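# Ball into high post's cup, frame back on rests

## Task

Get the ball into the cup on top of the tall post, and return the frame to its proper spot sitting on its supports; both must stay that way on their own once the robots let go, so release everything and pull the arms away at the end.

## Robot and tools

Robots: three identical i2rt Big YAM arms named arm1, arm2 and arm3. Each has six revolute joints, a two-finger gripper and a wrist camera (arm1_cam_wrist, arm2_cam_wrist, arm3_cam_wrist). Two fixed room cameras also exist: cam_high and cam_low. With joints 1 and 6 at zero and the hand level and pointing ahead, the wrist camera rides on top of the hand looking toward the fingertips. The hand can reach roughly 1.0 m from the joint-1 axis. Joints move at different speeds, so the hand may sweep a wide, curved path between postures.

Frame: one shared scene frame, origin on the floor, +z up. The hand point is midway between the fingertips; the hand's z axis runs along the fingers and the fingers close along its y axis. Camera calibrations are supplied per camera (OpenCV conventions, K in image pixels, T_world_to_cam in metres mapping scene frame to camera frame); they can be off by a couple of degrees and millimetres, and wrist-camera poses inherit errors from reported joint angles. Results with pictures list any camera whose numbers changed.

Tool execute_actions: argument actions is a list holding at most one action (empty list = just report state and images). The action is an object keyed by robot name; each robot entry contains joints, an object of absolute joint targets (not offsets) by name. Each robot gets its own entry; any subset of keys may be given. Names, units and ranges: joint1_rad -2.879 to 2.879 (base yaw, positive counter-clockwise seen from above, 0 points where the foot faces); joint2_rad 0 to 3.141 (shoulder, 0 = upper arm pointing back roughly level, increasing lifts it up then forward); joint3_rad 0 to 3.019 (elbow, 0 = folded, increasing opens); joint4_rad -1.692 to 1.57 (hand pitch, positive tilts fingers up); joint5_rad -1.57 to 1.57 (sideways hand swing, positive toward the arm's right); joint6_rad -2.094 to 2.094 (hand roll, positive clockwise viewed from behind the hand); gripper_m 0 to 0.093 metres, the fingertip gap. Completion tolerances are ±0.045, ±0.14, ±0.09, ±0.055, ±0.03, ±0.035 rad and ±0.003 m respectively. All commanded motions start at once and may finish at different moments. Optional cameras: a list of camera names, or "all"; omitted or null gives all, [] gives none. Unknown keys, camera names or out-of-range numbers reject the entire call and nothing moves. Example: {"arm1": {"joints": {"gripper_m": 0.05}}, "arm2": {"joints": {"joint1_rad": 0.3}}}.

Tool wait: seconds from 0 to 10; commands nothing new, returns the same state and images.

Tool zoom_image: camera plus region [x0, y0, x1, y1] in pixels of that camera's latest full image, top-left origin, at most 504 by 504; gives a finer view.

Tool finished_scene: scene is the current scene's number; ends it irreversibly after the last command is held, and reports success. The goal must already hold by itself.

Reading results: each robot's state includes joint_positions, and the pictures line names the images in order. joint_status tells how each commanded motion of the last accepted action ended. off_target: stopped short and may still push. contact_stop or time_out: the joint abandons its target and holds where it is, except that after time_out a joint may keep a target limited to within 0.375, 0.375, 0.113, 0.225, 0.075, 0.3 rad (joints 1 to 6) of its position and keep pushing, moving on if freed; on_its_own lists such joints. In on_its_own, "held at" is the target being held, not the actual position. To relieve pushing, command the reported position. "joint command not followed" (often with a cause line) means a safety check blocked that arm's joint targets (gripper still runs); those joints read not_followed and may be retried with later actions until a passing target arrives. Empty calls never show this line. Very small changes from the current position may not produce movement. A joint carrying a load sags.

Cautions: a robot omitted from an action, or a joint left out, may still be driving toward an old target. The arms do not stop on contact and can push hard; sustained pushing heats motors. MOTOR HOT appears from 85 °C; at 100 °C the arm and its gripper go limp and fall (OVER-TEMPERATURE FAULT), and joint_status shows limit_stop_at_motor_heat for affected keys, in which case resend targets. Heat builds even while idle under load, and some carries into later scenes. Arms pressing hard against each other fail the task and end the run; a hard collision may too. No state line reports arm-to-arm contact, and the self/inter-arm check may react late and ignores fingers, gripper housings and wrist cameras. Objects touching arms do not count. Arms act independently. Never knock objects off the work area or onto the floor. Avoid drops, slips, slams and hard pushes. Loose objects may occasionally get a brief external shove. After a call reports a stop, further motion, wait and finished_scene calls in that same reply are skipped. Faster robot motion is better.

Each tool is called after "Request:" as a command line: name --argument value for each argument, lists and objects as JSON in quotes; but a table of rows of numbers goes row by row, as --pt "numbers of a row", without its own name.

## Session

Request:
execute_actions --actions '[]'

Scene clock: 0.00 s.
arm1.joint_positions: joint1_rad=+0.269 joint2_rad=+0.480 joint3_rad=+1.424 joint4_rad=-1.303 joint5_rad=-0.063 joint6_rad=-0.353 gripper_m=+0.094
arm1.joint_status: not commanded
arm1.hand: x=+1.2890 y=-0.0576 z=+1.4430 quat_wxyz=(-0.008, -0.774, -0.275, +0.570) (m; scene frame)
arm2.joint_positions: joint1_rad=+0.333 joint2_rad=+0.646 joint3_rad=+1.373 joint4_rad=-1.371 joint5_rad=+0.283 joint6_rad=+0.433 gripper_m=+0.094
arm2.joint_status: not commanded
arm2.hand: x=-0.5875 y=+1.0571 z=+1.3169 quat_wxyz=(-0.416, -0.551, -0.696, +0.197) (m; scene frame)
arm3.joint_positions: joint1_rad=-0.428 joint2_rad=+0.592 joint3_rad=+1.384 joint4_rad=-1.205 joint5_rad=-0.238 joint6_rad=+0.134 gripper_m=+0.094
arm3.joint_status: not commanded
arm3.hand: x=-0.5652 y=-1.0778 z=+1.4090 quat_wxyz=(-0.468, +0.274, -0.788, -0.291) (m; scene frame)
pictures: arm1_cam_wrist, arm2_cam_wrist, arm3_cam_wrist, cam_high, cam_low
camera_calibration (this result's frames):
arm1_cam_wrist: T_world_to_cam=[[-0.431938, 0.856328, 0.283076, 0.204326], [0.681942, 0.515497, -0.518862, -0.0974481], [-0.590241, -0.0310745, -0.806629, 2.04539], [0, 0, 0, 1]] pos_world=[1.36198, -0.0611766, 1.54147]
arm2_cam_wrist: T_world_to_cam=[[-0.930313, -0.312498, -0.191995, 0.034037], [-0.246831, 0.920648, -0.302459, -0.72085], [0.271278, -0.233991, -0.933625, 1.7575], [0, 0, 0, 1]] pos_world=[-0.623035, 1.08553, 1.42936]
arm3_cam_wrist: T_world_to_cam=[[0.704779, -0.679924, -0.202461, -0.054748], [-0.667471, -0.538833, -0.513947, -0.2262], [0.240353, 0.497356, -0.833587, 1.96905], [0, 0, 0, 1]] pos_world=[-0.585663, -1.13843, 1.51404]
Images, in order (width x height): arm1_cam_wrist 616x616, arm2_cam_wrist 616x616, arm3_cam_wrist 616x616, cam_high 896x504, cam_low 896x504.

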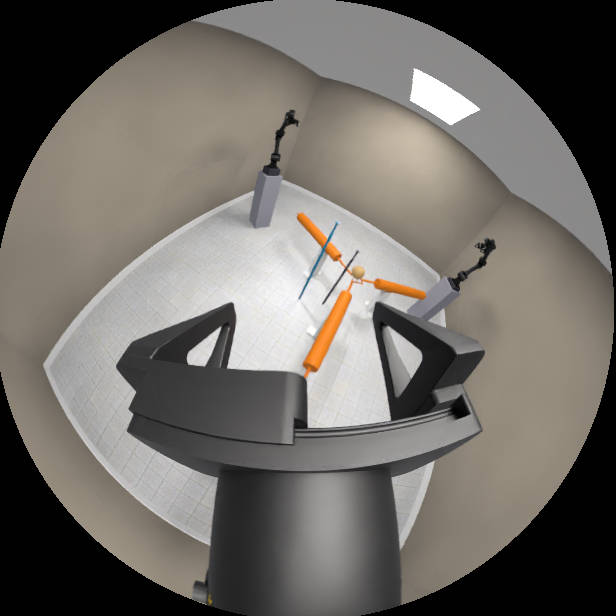

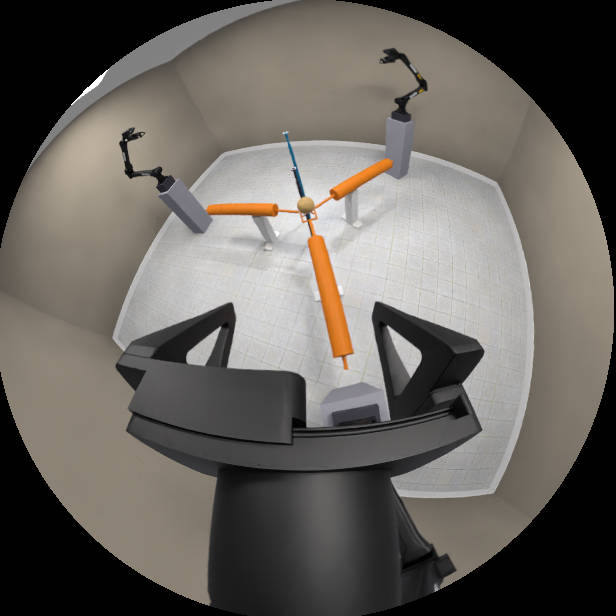

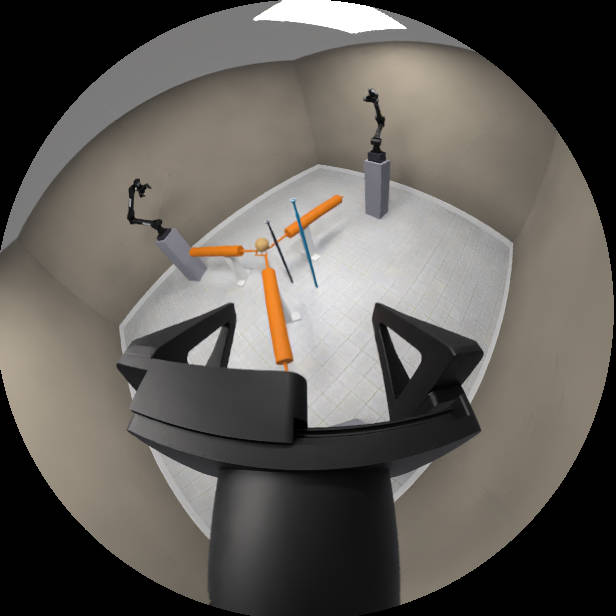

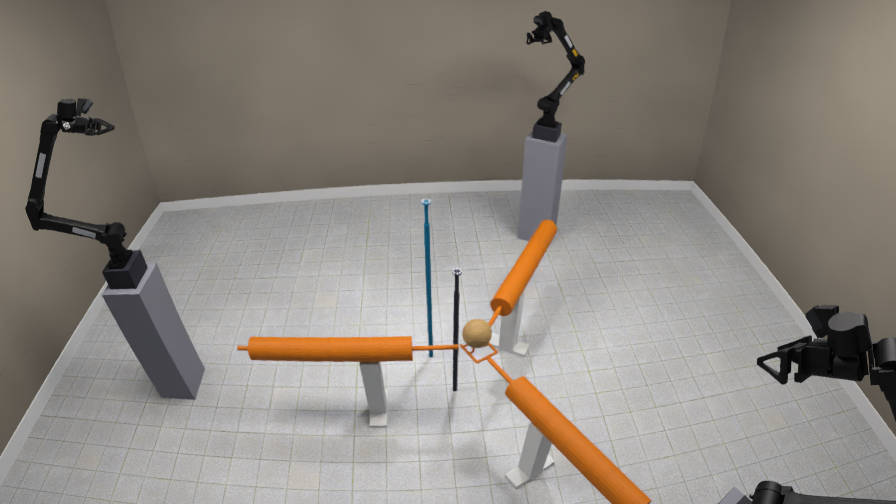

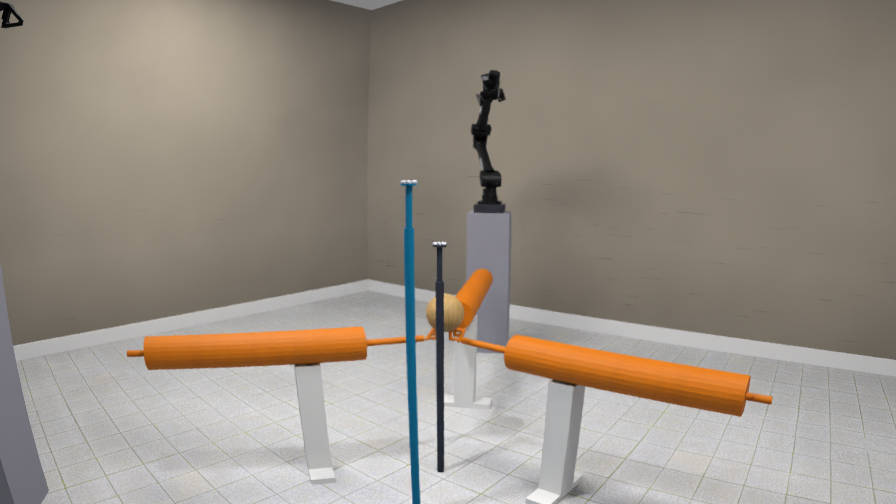

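Request:
zoom_image --camera "cam_high" --region '[400, 190, 530, 400]'

Request:
zoom_image --camera "cam_high" --region '[435, 305, 525, 385]'

Request:
zoom_image --camera "cam_low" --region '[380, 170, 520, 370]'

Request:
zoom_image --camera "cam_high" --region '[225, 320, 305, 380]'

Request:
zoom_image --camera "cam_low" --region '[700, 360, 790, 430]'

Request:
zoom_image --camera "cam_low" --region '[115, 320, 195, 385]'

Request:
zoom_image --camera "arm2_cam_wrist" --region '[310, 320, 380, 390]'

Request:
zoom_image --camera "arm3_cam_wrist" --region '[250, 320, 320, 390]'

Region (400, 190, 530, 400) of cam_high's 896x504 image, scaled by 2.400, with more detail than that image has; it fills the left 312 columns of this view, and the rest is white.

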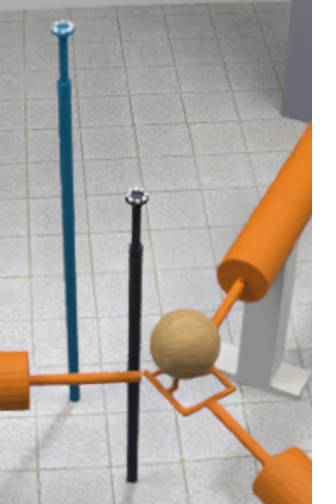

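Region (435, 305, 525, 385) of cam_high's 896x504 image, scaled by 5.600, with more detail than that image has.

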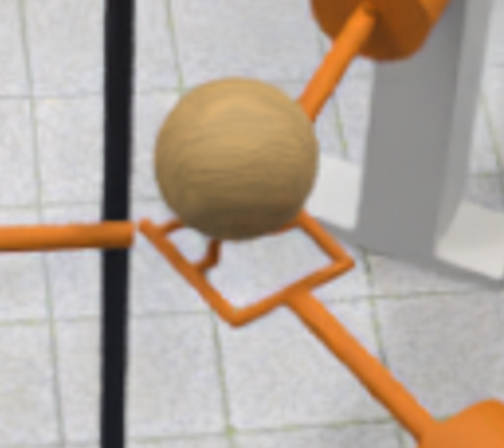

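Region (380, 170, 520, 370) of cam_low's 896x504 image, scaled by 2.520, with more detail than that image has; it fills the left 353 columns of this view, and the rest is white.

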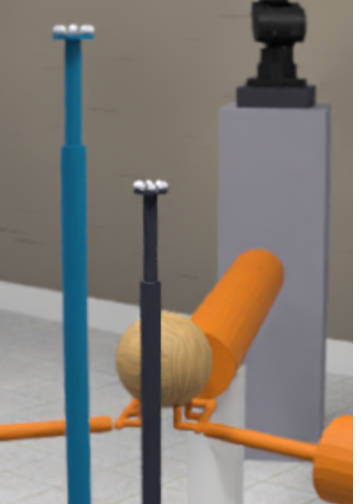

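Region (225, 320, 305, 380) of cam_high's 896x504 image, scaled by 6.300, with more detail than that image has; it fills the top 378 rows of this view, and the rest is white.

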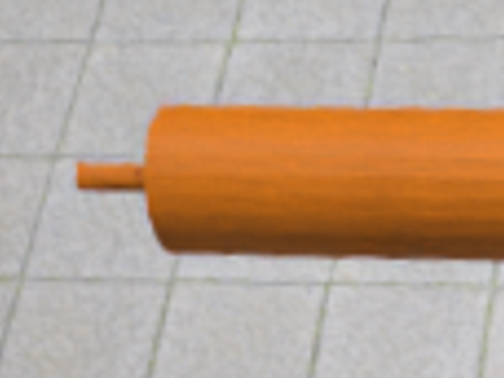

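Region (700, 360, 790, 430) of cam_low's 896x504 image, scaled by 5.600, with more detail than that image has.

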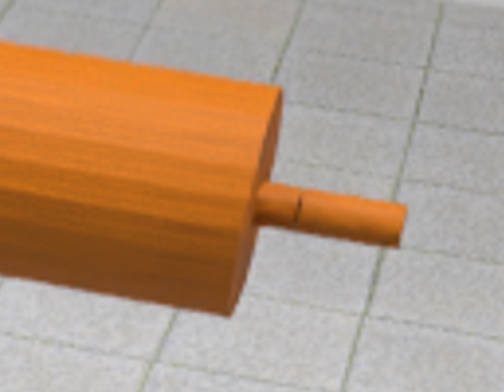

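Region (115, 320, 195, 385) of cam_low's 896x504 image, scaled by 6.300, with more detail than that image has; it fills the top 410 rows of this view, and the rest is white.

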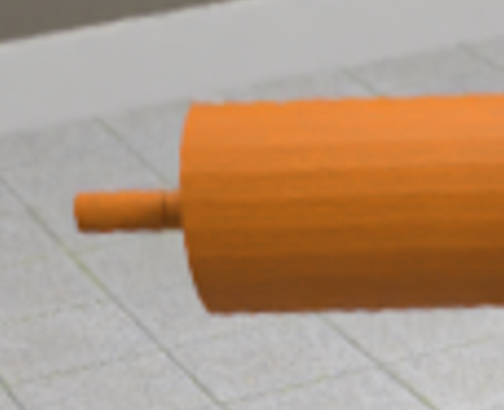

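Region (310, 320, 380, 390) of arm2_cam_wrist's 616x616 image, scaled by 7.200, with more detail than that image has.

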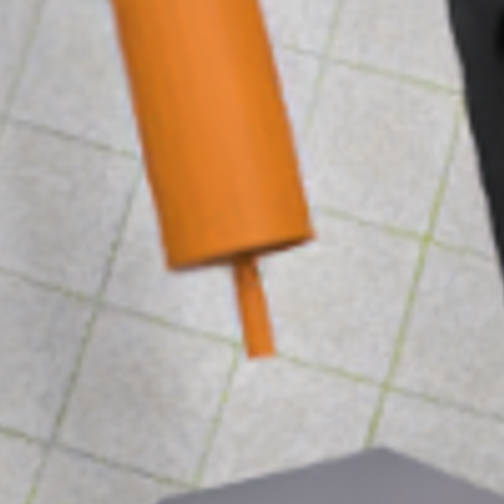

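Region (250, 320, 320, 390) of arm3_cam_wrist's 616x616 image, scaled by 7.200, with more detail than that image has.

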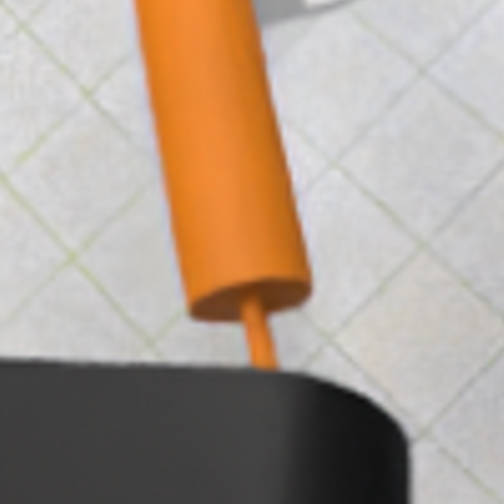

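Request:
execute_actions --actions '[{"arm1":{"joints":{"joint1_rad":-0.29,"joint2_rad":2.605,"joint3_rad":1.52,"joint4_rad":-0.46,"joint5_rad":0,"joint6_rad":-0.243}},"arm2":{"joints":{"joint1_rad":0.088,"joint2_rad":2.355,"joint3_rad":0.505,"joint4_rad":0.305,"joint5_rad":0,"joint6_rad":0.044}},"arm3":{"joints":{"joint1_rad":0.346,"joint2_rad":2.555,"joint3_rad":1.5,"joint4_rad":-0.49,"joint5_rad":0,"joint6_rad":0.393}}}]'

Scene clock: 5.13 s.
arm1.joint_positions: joint1_rad=-0.293 joint2_rad=+2.597 joint3_rad=+1.516 joint4_rad=-0.465 joint5_rad=-0.002 joint6_rad=-0.256 gripper_m=+0.094
arm1.joint_status: all done
arm1.hand: x=+0.9043 y=+0.1524 z=+0.5398 quat_wxyz=(+0.001, -1.000, +0.008, +0.012) (m; scene frame)
arm2.joint_positions: joint1_rad=+0.092 joint2_rad=+2.343 joint3_rad=+0.507 joint4_rad=+0.287 joint5_rad=+0.002 joint6_rad=+0.055 gripper_m=+0.094
arm2.joint_status: all done
arm2.hand: x=-0.5972 y=+1.0526 z=+0.5337 quat_wxyz=(-0.009, -0.506, -0.863, +0.006) (m; scene frame)
arm3.joint_positions: joint1_rad=+0.348 joint2_rad=+2.559 joint3_rad=+1.494 joint4_rad=-0.498 joint5_rad=+0.000 joint6_rad=+0.377 gripper_m=+0.094
arm3.joint_status: all done
arm3.hand: x=-0.6338 y=-0.7035 z=+0.5331 quat_wxyz=(-0.003, +0.495, -0.869, +0.004) (m; scene frame)
pictures: arm1_cam_wrist, arm2_cam_wrist, arm3_cam_wrist, cam_high, cam_low
camera_calibration (this result's frames):
arm1_cam_wrist: T_world_to_cam=[[0.0373606, 0.999301, 0.00162319, -0.180245], [0.823931, -0.0317231, 0.565802, -1.04246], [0.565457, -0.0198013, -0.82454, 0.0591304], [0, 0, 0, 1]] pos_world=[0.832216, 0.148219, 0.638875]
arm2_cam_wrist: T_world_to_cam=[[-0.87666, -0.481104, -0.00235996, -0.0184452], [-0.39585, 0.718506, 0.571885, -1.29889], [-0.27344, 0.502283, -0.82033, -0.133], [0, 0, 0, 1]] pos_world=[-0.566702, 0.991188, 0.633666]
arm3_cam_wrist: T_world_to_cam=[[0.860707, -0.509025, 0.00882923, 0.177212], [-0.423308, -0.705918, 0.567882, -1.05988], [-0.282833, -0.492517, -0.823063, 0.0356571], [0, 0, 0, 1]] pos_world=[-0.591099, -0.640422, 0.629671]
Images, in order (width x height): arm1_cam_wrist 616x616, arm2_cam_wrist 616x616, arm3_cam_wrist 616x616, cam_high 896x504, cam_low 896x504.

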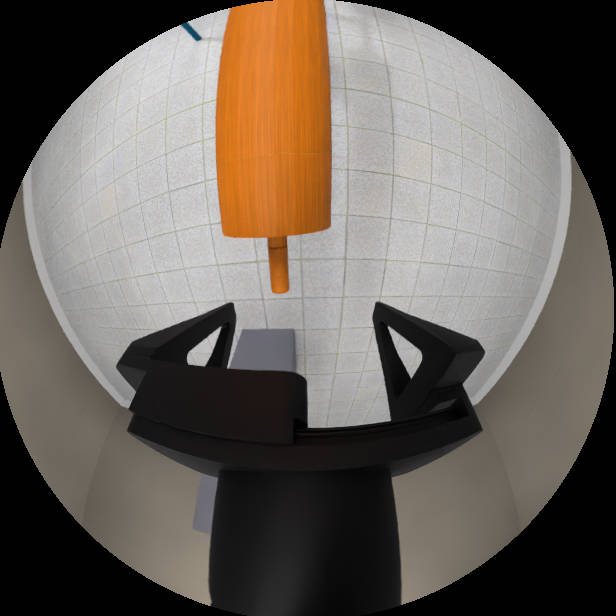

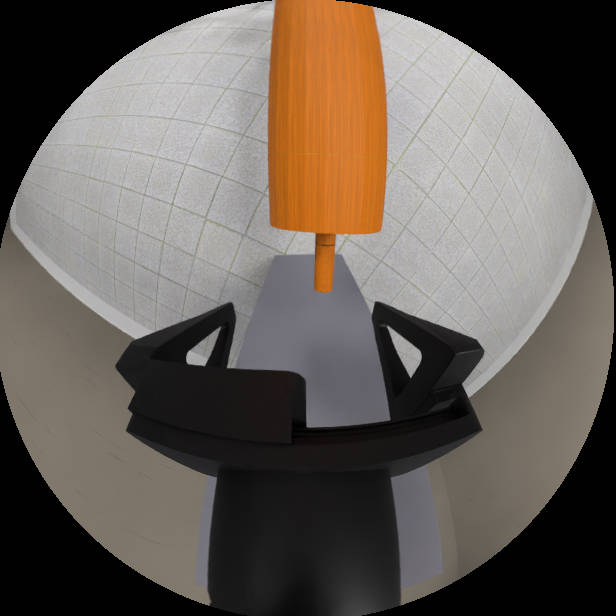

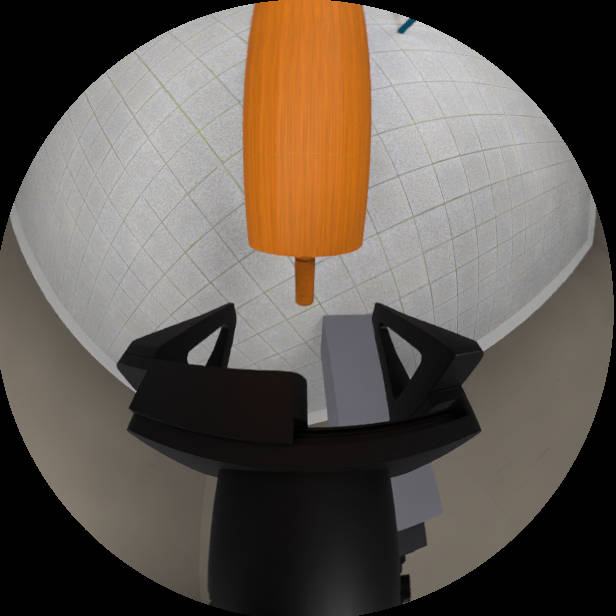

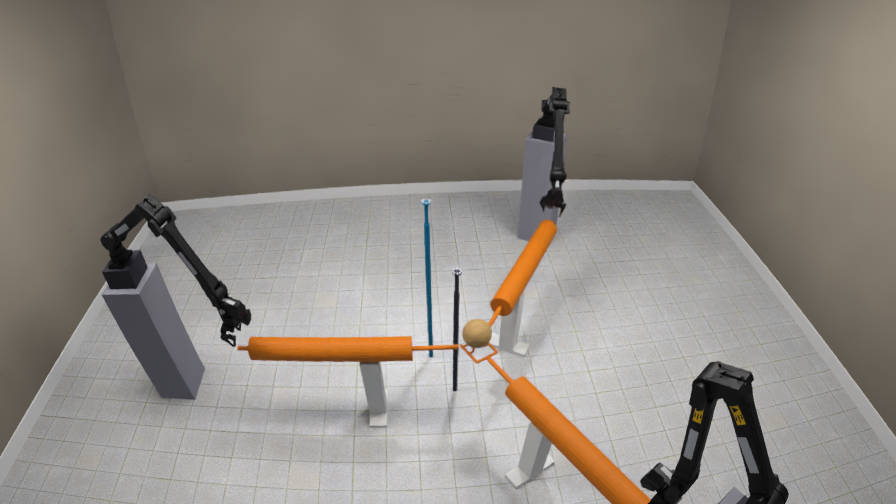

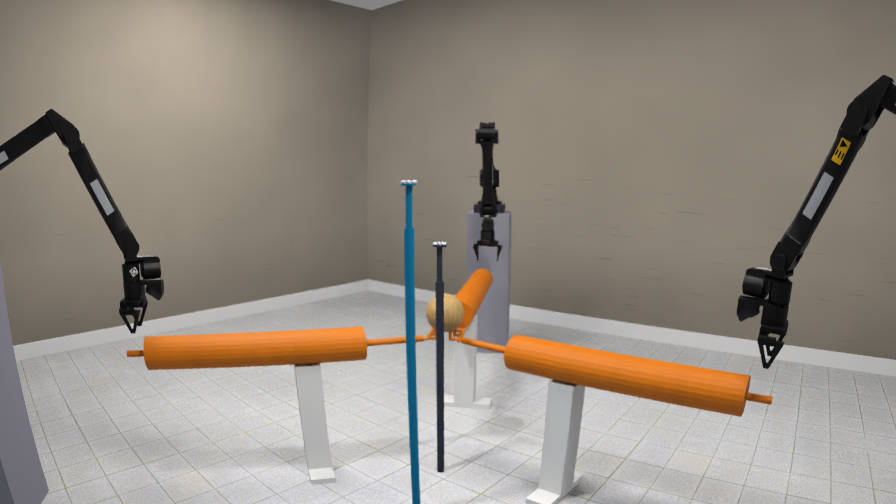

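Request:
zoom_image --camera "arm1_cam_wrist" --region '[210, 180, 400, 330]'

Request:
zoom_image --camera "arm2_cam_wrist" --region '[210, 180, 400, 330]'

Request:
zoom_image --camera "arm3_cam_wrist" --region '[210, 180, 400, 330]'

Region (210, 180, 400, 330) of arm1_cam_wrist's 616x616 image, scaled by 2.653, with more detail than that image has; it fills the top 398 rows of this view, and the rest is white.

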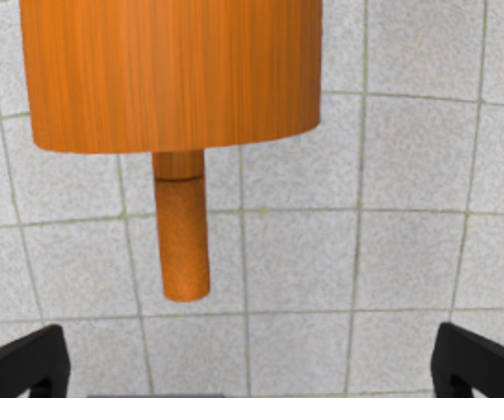

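Region (210, 180, 400, 330) of arm2_cam_wrist's 616x616 image, scaled by 2.653, with more detail than that image has; it fills the top 398 rows of this view, and the rest is white.

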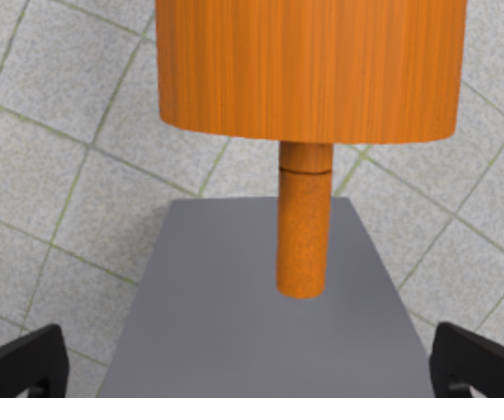

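Region (210, 180, 400, 330) of arm3_cam_wrist's 616x616 image, scaled by 2.653, with more detail than that image has; it fills the top 398 rows of this view, and the rest is white.

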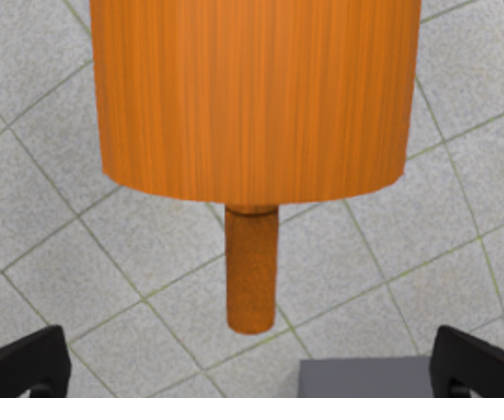

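Request:
execute_actions --actions '[{"arm1":{"joints":{"joint1_rad":-0.243,"joint2_rad":2.862,"joint3_rad":1.693,"joint4_rad":-0.398,"joint6_rad":-0.197}},"arm2":{"joints":{"joint1_rad":-0.001,"joint2_rad":2.715,"joint3_rad":0.712,"joint4_rad":0.442,"joint6_rad":-0.043}},"arm3":{"joints":{"joint1_rad":0.366,"joint2_rad":2.773,"joint3_rad":1.6,"joint4_rad":-0.387,"joint6_rad":0.41}}}]' --cameras '["arm1_cam_wrist","arm2_cam_wrist","arm3_cam_wrist","cam_low"]'

Scene clock: 9.40 s.
arm1.joint_positions: joint1_rad=-0.234 joint2_rad=+2.780 joint3_rad=+1.697 joint4_rad=-0.387 joint5_rad=-0.007 joint6_rad=-0.207 gripper_m=+0.094
arm1.joint_status: all done
arm1.hand: x=+0.8599 y=+0.1268 z=+0.4729 quat_wxyz=(+0.006, -0.999, +0.003, +0.050) (m; scene frame)
arm2.joint_positions: joint1_rad=+0.002 joint2_rad=+2.562 joint3_rad=+0.689 joint4_rad=+0.462 joint5_rad=-0.007 joint6_rad=-0.018 gripper_m=+0.094
arm2.joint_status: joint2_rad time_out (moved +0.219 of +0.372); the others done
arm2.on_its_own: joint2_rad reads +2.562 and still pushes toward +2.715 since a time_out
arm2.hand: x=-0.5862 y=+0.9878 z=+0.4675 quat_wxyz=(-0.070, -0.511, -0.856, +0.039) (m; scene frame)
arm3.joint_positions: joint1_rad=+0.357 joint2_rad=+2.662 joint3_rad=+1.597 joint4_rad=-0.401 joint5_rad=+0.028 joint6_rad=+0.396 gripper_m=+0.094
arm3.joint_status: all done
arm3.hand: x=-0.6282 y=-0.6671 z=+0.4966 quat_wxyz=(-0.044, +0.490, -0.870, -0.026) (m; scene frame)
pictures: arm1_cam_wrist, arm2_cam_wrist, arm3_cam_wrist, cam_low
camera_calibration (this result's frames):
arm1_cam_wrist: T_world_to_cam=[[0.0272083, 0.999587, 0.00921024, -0.147702], [0.86437, -0.0281538, 0.502068, -0.973955], [0.50212, -0.00569937, -0.864779, 0.100249], [0, 0, 0, 1]] pos_world=[0.795539, 0.120792, 0.577045]
arm2_cam_wrist: T_world_to_cam=[[-0.883823, -0.46773, -0.0092173, -0.0543357], [-0.420724, 0.786076, 0.452854, -1.23576], [-0.204568, 0.404121, -0.891537, 0.0188783], [0, 0, 0, 1]] pos_world=[-0.564077, 0.938361, 0.575951]
arm3_cam_wrist: T_world_to_cam=[[0.855665, -0.517527, -0.00190346, 0.187746], [-0.452349, -0.749677, 0.483079, -1.0165], [-0.251434, -0.412493, -0.875575, 0.124361], [0, 0, 0, 1]] pos_world=[-0.589192, -0.613586, 0.600295]
Images, in order (width x height): arm1_cam_wrist 616x616, arm2_cam_wrist 616x616, arm3_cam_wrist 616x616, cam_low 896x504.

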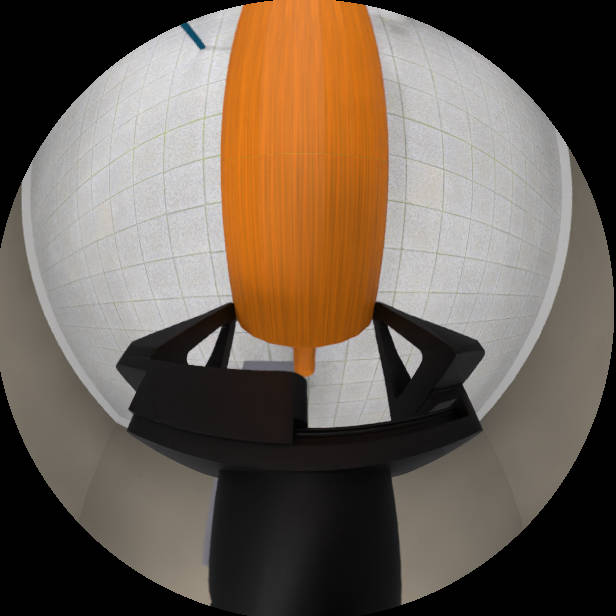

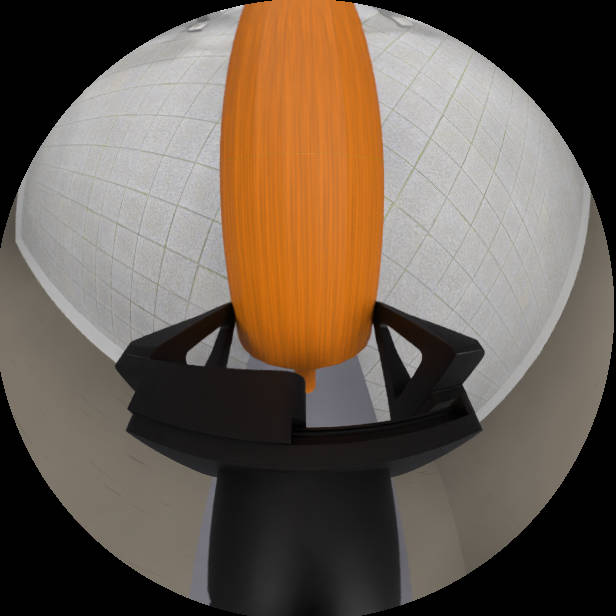

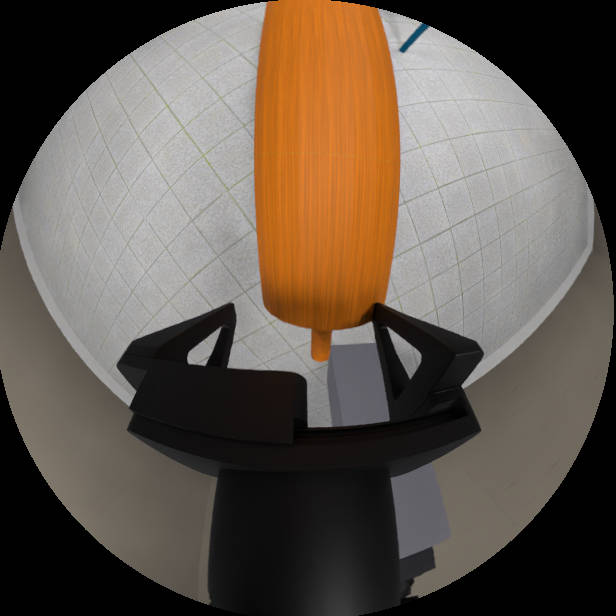

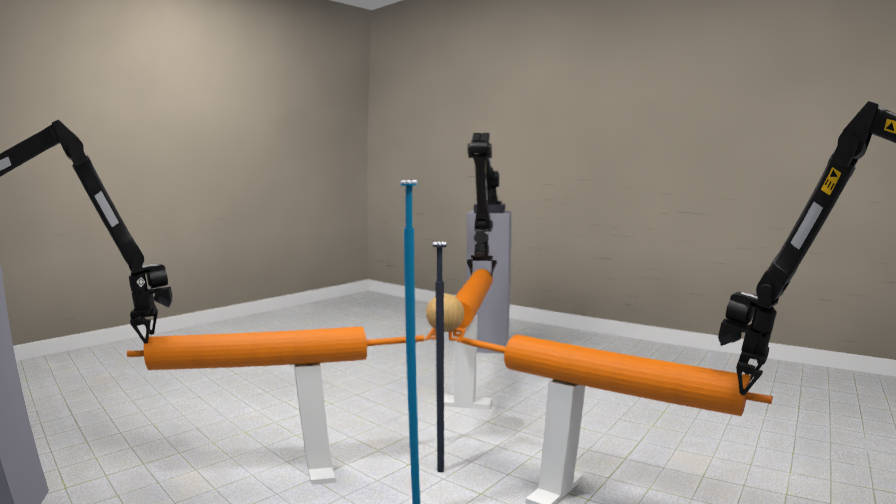

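Request:
execute_actions --actions '[{"arm1":{"joints":{"joint2_rad":2.71}},"arm2":{"joints":{"joint2_rad":2.44}},"arm3":{"joints":{"joint2_rad":2.61}}}]'

Scene clock: 10.57 s.
arm1.joint_positions: joint1_rad=-0.234 joint2_rad=+2.710 joint3_rad=+1.697 joint4_rad=-0.393 joint5_rad=-0.003 joint6_rad=-0.207 gripper_m=+0.094
arm1.joint_status: all done
arm1.hand: x=+0.8281 y=+0.1346 z=+0.5142 quat_wxyz=(+0.015, -0.997, +0.003, +0.081) (m; scene frame)
arm2.joint_positions: joint1_rad=+0.002 joint2_rad=+2.506 joint3_rad=+0.675 joint4_rad=+0.419 joint5_rad=-0.005 joint6_rad=-0.019 gripper_m=+0.094
arm2.joint_status: all done
arm2.hand: x=-0.5840 y=+0.9827 z=+0.4824 quat_wxyz=(-0.069, -0.511, -0.856, +0.040) (m; scene frame)
arm3.joint_positions: joint1_rad=+0.360 joint2_rad=+2.602 joint3_rad=+1.596 joint4_rad=-0.397 joint5_rad=+0.003 joint6_rad=+0.396 gripper_m=+0.094
arm3.joint_status: all done
arm3.hand: x=-0.6307 y=-0.6383 z=+0.5320 quat_wxyz=(-0.054, +0.491, -0.867, -0.059) (m; scene frame)
pictures: arm1_cam_wrist, arm2_cam_wrist, arm3_cam_wrist, cam_high, cam_low
camera_calibration (this result's frames):
arm1_cam_wrist: T_world_to_cam=[[0.0292433, 0.999267, 0.0247055, -0.164718], [0.89352, -0.0372119, 0.447479, -0.961888], [0.44807, 0.00898914, -0.893953, 0.20978], [0, 0, 0, 1]] pos_world=[0.770287, 0.126918, 0.622027]
arm2_cam_wrist: T_world_to_cam=[[-0.883667, -0.468066, -0.00686276, -0.0553653], [-0.419594, 0.785485, 0.454922, -1.23734], [-0.207543, 0.404879, -0.890505, 0.0317231], [0, 0, 0, 1]] pos_world=[-0.56152, 0.933153, 0.590763]
arm3_cam_wrist: T_world_to_cam=[[0.858634, -0.510104, -0.050414, 0.237287], [-0.43986, -0.783734, 0.438503, -1.00322], [-0.263193, -0.354338, -0.897315, 0.207841], [0, 0, 0, 1]] pos_world=[-0.590318, -0.591572, 0.638377]
Images, in order (width x height): arm1_cam_wrist 616x616, arm2_cam_wrist 616x616, arm3_cam_wrist 616x616, cam_high 896x504, cam_low 896x504.

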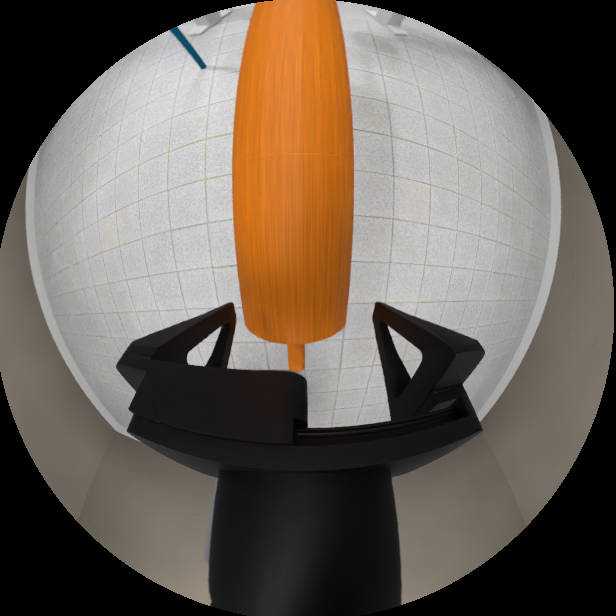

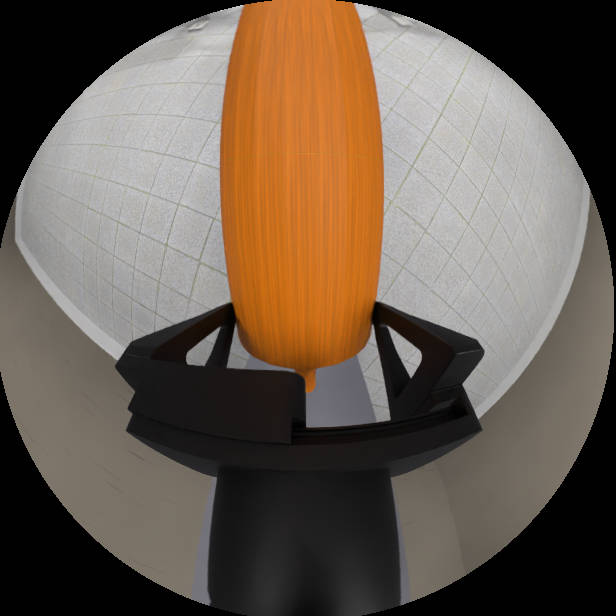

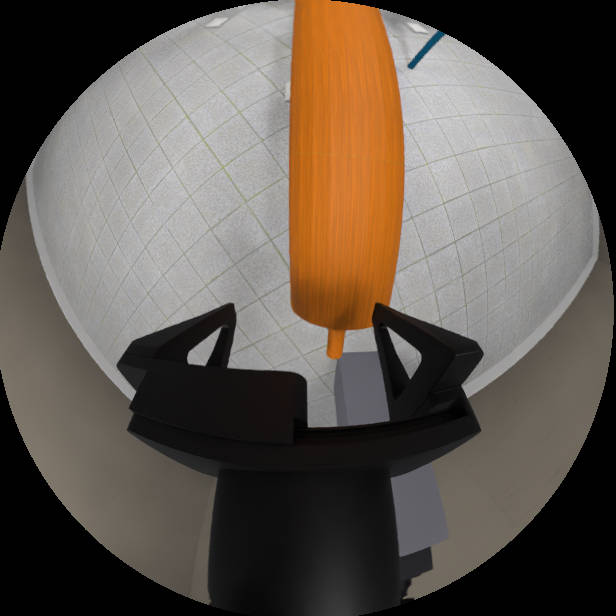

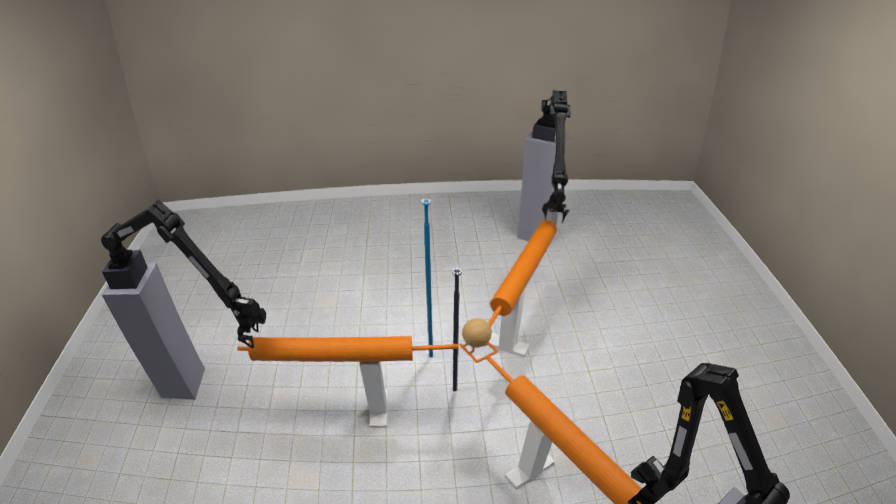

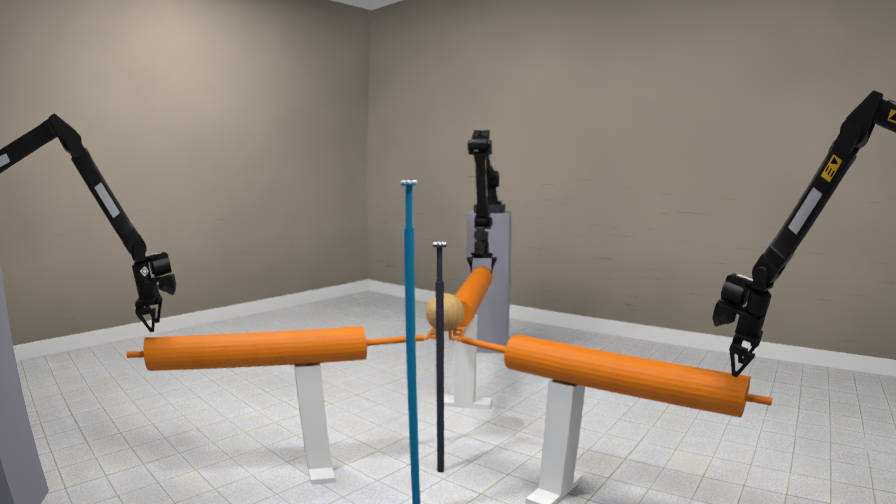

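Request:
execute_actions --actions '[{"arm1":{"joints":{"joint1_rad":-0.25,"joint2_rad":2.67,"joint3_rad":1.53,"joint4_rad":-0.433}},"arm2":{"joints":{"joint2_rad":2.555,"joint3_rad":0.685,"joint4_rad":0.455}},"arm3":{"joints":{"joint3_rad":1.46,"joint4_rad":-0.436}}}]' --cameras '["arm1_cam_wrist","arm2_cam_wrist","arm3_cam_wrist","cam_low"]'

Scene clock: 12.07 s.
arm1.joint_positions: joint1_rad=-0.242 joint2_rad=+2.669 joint3_rad=+1.532 joint4_rad=-0.431 joint5_rad=-0.003 joint6_rad=-0.207 gripper_m=+0.094
arm1.joint_status: all done
arm1.hand: x=+0.9124 y=+0.1208 z=+0.5036 quat_wxyz=(-0.002, -1.000, +0.007, +0.002) (m; scene frame)
arm2.joint_positions: joint1_rad=+0.002 joint2_rad=+2.542 joint3_rad=+0.688 joint4_rad=+0.438 joint5_rad=-0.005 joint6_rad=-0.019 gripper_m=+0.094
arm2.joint_status: all done
arm2.hand: x=-0.5857 y=+0.9859 z=+0.4721 quat_wxyz=(-0.067, -0.511, -0.856, +0.039) (m; scene frame)
arm3.joint_positions: joint1_rad=+0.360 joint2_rad=+2.604 joint3_rad=+1.455 joint4_rad=-0.433 joint5_rad=+0.003 joint6_rad=+0.396 gripper_m=+0.094
arm3.joint_status: all done
arm3.hand: x=-0.6438 y=-0.7294 z=+0.5028 quat_wxyz=(+0.001, +0.492, -0.870, +0.012) (m; scene frame)
pictures: arm1_cam_wrist, arm2_cam_wrist, arm3_cam_wrist, cam_low
camera_calibration (this result's frames):
arm1_cam_wrist: T_world_to_cam=[[0.0354319, 0.999359, -0.00519592, -0.143686], [0.811908, -0.0257536, 0.583217, -1.02825], [0.582709, -0.0248831, -0.8123, 0.00282049], [0, 0, 0, 1]] pos_world=[0.838288, 0.117183, 0.601235]
arm2_cam_wrist: T_world_to_cam=[[-0.88368, -0.46804, -0.00691174, -0.0554073], [-0.418716, 0.783781, 0.458654, -1.2354], [-0.209251, 0.408198, -0.888588, 0.015755], [0, 0, 0, 1]] pos_world=[-0.562947, 0.935919, 0.580238]
arm3_cam_wrist: T_world_to_cam=[[0.857309, -0.514475, 0.0183824, 0.161873], [-0.427904, -0.692287, 0.581065, -1.0649], [-0.286217, -0.506018, -0.813649, -0.0216396], [0, 0, 0, 1]] pos_world=[-0.600643, -0.664886, 0.598193]
Images, in order (width x height): arm1_cam_wrist 616x616, arm2_cam_wrist 616x616, arm3_cam_wrist 616x616, cam_low 896x504.

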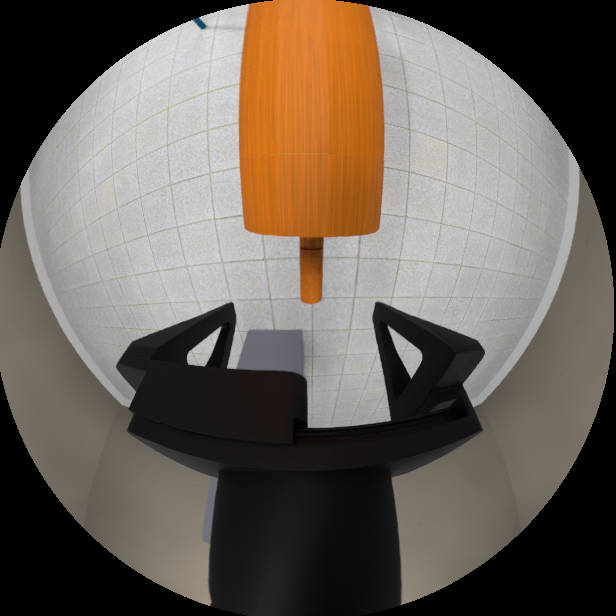

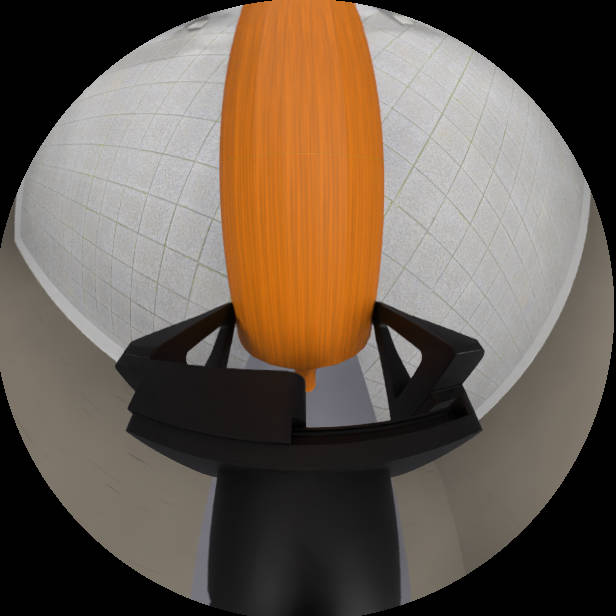

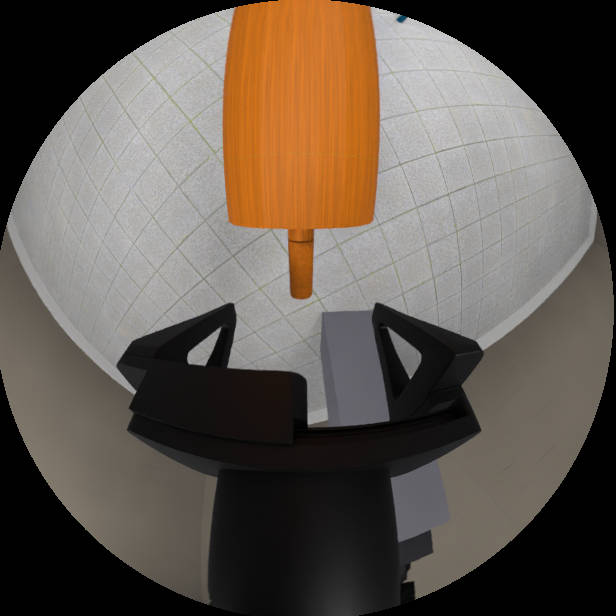

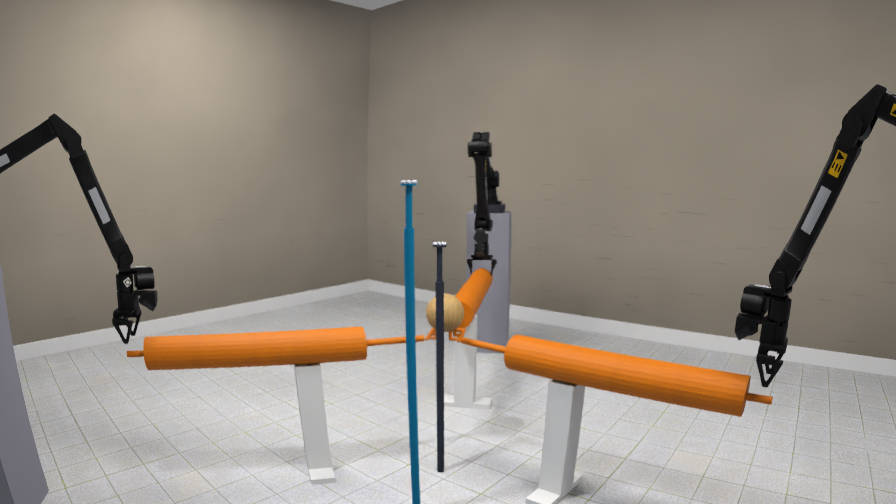

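Request:
execute_actions --actions '[{"arm1":{"joints":{"joint1_rad":-0.259,"joint2_rad":2.813,"joint3_rad":1.612,"joint4_rad":-0.412}},"arm3":{"joints":{"joint2_rad":2.73,"joint3_rad":1.53,"joint4_rad":-0.405}}}]' --cameras '[]'

Scene clock: 13.73 s.
arm1.joint_positions: joint1_rad=-0.251 joint2_rad=+2.793 joint3_rad=+1.602 joint4_rad=-0.413 joint5_rad=-0.003 joint6_rad=-0.207 gripper_m=+0.094
arm1.joint_status: all done
arm1.hand: x=+0.9299 y=+0.1218 z=+0.4496 quat_wxyz=(-0.006, -1.000, +0.012, -0.016) (m; scene frame)
arm2.joint_positions: joint1_rad=+0.002 joint2_rad=+2.542 joint3_rad=+0.688 joint4_rad=+0.438 joint5_rad=-0.005 joint6_rad=-0.019 gripper_m=+0.094
arm2.joint_status: not commanded
arm2.hand: x=-0.5857 y=+0.9859 z=+0.4721 quat_wxyz=(-0.067, -0.511, -0.856, +0.039) (m; scene frame)
arm3.joint_positions: joint1_rad=+0.360 joint2_rad=+2.727 joint3_rad=+1.522 joint4_rad=-0.409 joint5_rad=+0.003 joint6_rad=+0.396 gripper_m=+0.094
arm3.joint_status: all done
arm3.hand: x=-0.6453 y=-0.7435 z=+0.4498 quat_wxyz=(+0.011, +0.492, -0.870, +0.024) (m; scene frame)
pictures: none
No camera images: the call's "cameras" was empty. Leave "cameras" out to get every camera's image.

Request:
execute_actions --actions '[{"arm1":{"joints":{"joint2_rad":2.872,"joint3_rad":1.692,"joint4_rad":-0.40,"joint6_rad":-0.22}},"arm3":{"joints":{"joint2_rad":2.782,"joint3_rad":1.602,"joint4_rad":-0.388}}}]' --cameras '["arm1_cam_wrist","arm3_cam_wrist","cam_low"]'

Scene clock: 29.80 s.
arm1.joint_positions: joint1_rad=-0.251 joint2_rad=+2.830 joint3_rad=+1.667 joint4_rad=-0.406 joint5_rad=-0.003 joint6_rad=-0.207 gripper_m=+0.094
arm1.joint_status: all done
arm1.hand: x=+0.9102 y=+0.1264 z=+0.4390 quat_wxyz=(-0.002, -1.000, +0.012, +0.001) (m; scene frame)
arm2.joint_positions: joint1_rad=+0.002 joint2_rad=+2.542 joint3_rad=+0.688 joint4_rad=+0.438 joint5_rad=-0.005 joint6_rad=-0.019 gripper_m=+0.094
arm2.joint_status: not commanded
arm2.hand: x=-0.5857 y=+0.9859 z=+0.4721 quat_wxyz=(-0.067, -0.511, -0.856, +0.039) (m; scene frame)
arm3.joint_positions: joint1_rad=+0.360 joint2_rad=+2.759 joint3_rad=+1.581 joint4_rad=-0.396 joint5_rad=+0.003 joint6_rad=+0.396 gripper_m=+0.094
arm3.joint_status: all done
arm3.hand: x=-0.6421 y=-0.7220 z=+0.4411 quat_wxyz=(-0.001, +0.492, -0.870, +0.009) (m; scene frame)
pictures: arm1_cam_wrist, arm3_cam_wrist, cam_low
camera_calibration (this result's frames):
arm1_cam_wrist: T_world_to_cam=[[0.0445866, 0.99899, -0.00555083, -0.157649], [0.810545, -0.0329269, 0.58475, -0.987192], [0.583977, -0.0305712, -0.811194, -0.0492128], [0, 0, 0, 1]] pos_world=[0.835931, 0.12348, 0.536464]
arm3_cam_wrist: T_world_to_cam=[[0.857328, -0.514535, 0.0155921, 0.166588], [-0.428461, -0.696465, 0.575637, -1.02415], [-0.285326, -0.50019, -0.817557, -0.0610159], [0, 0, 0, 1]] pos_world=[-0.599039, -0.658091, 0.537058]
Images, in order (width x height): arm1_cam_wrist 616x616, arm3_cam_wrist 616x616, cam_low 896x504.

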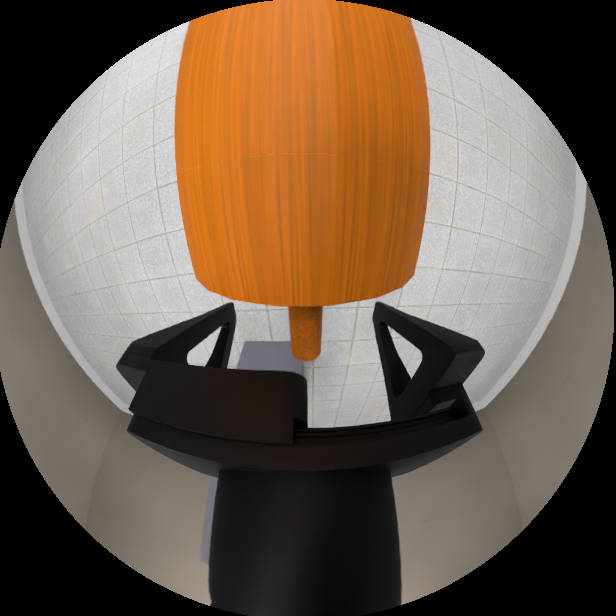

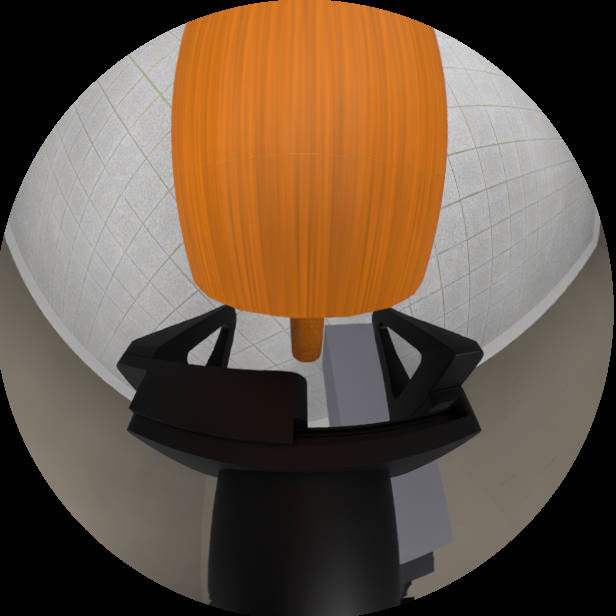

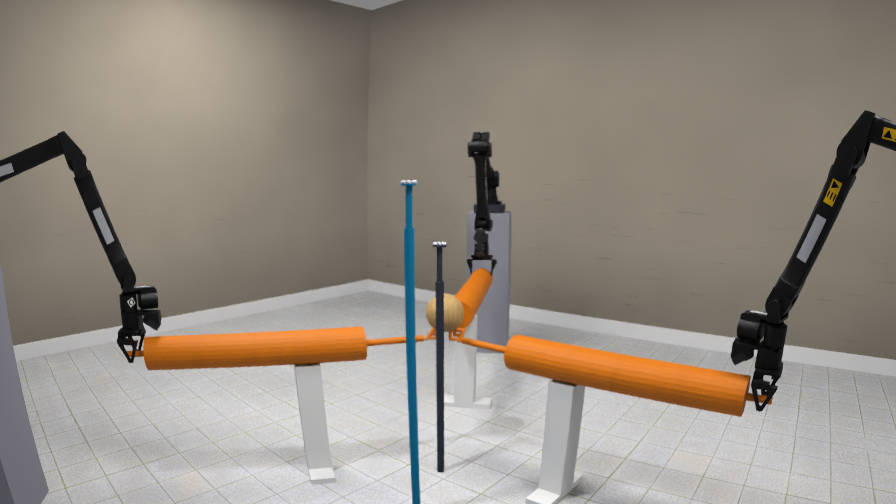

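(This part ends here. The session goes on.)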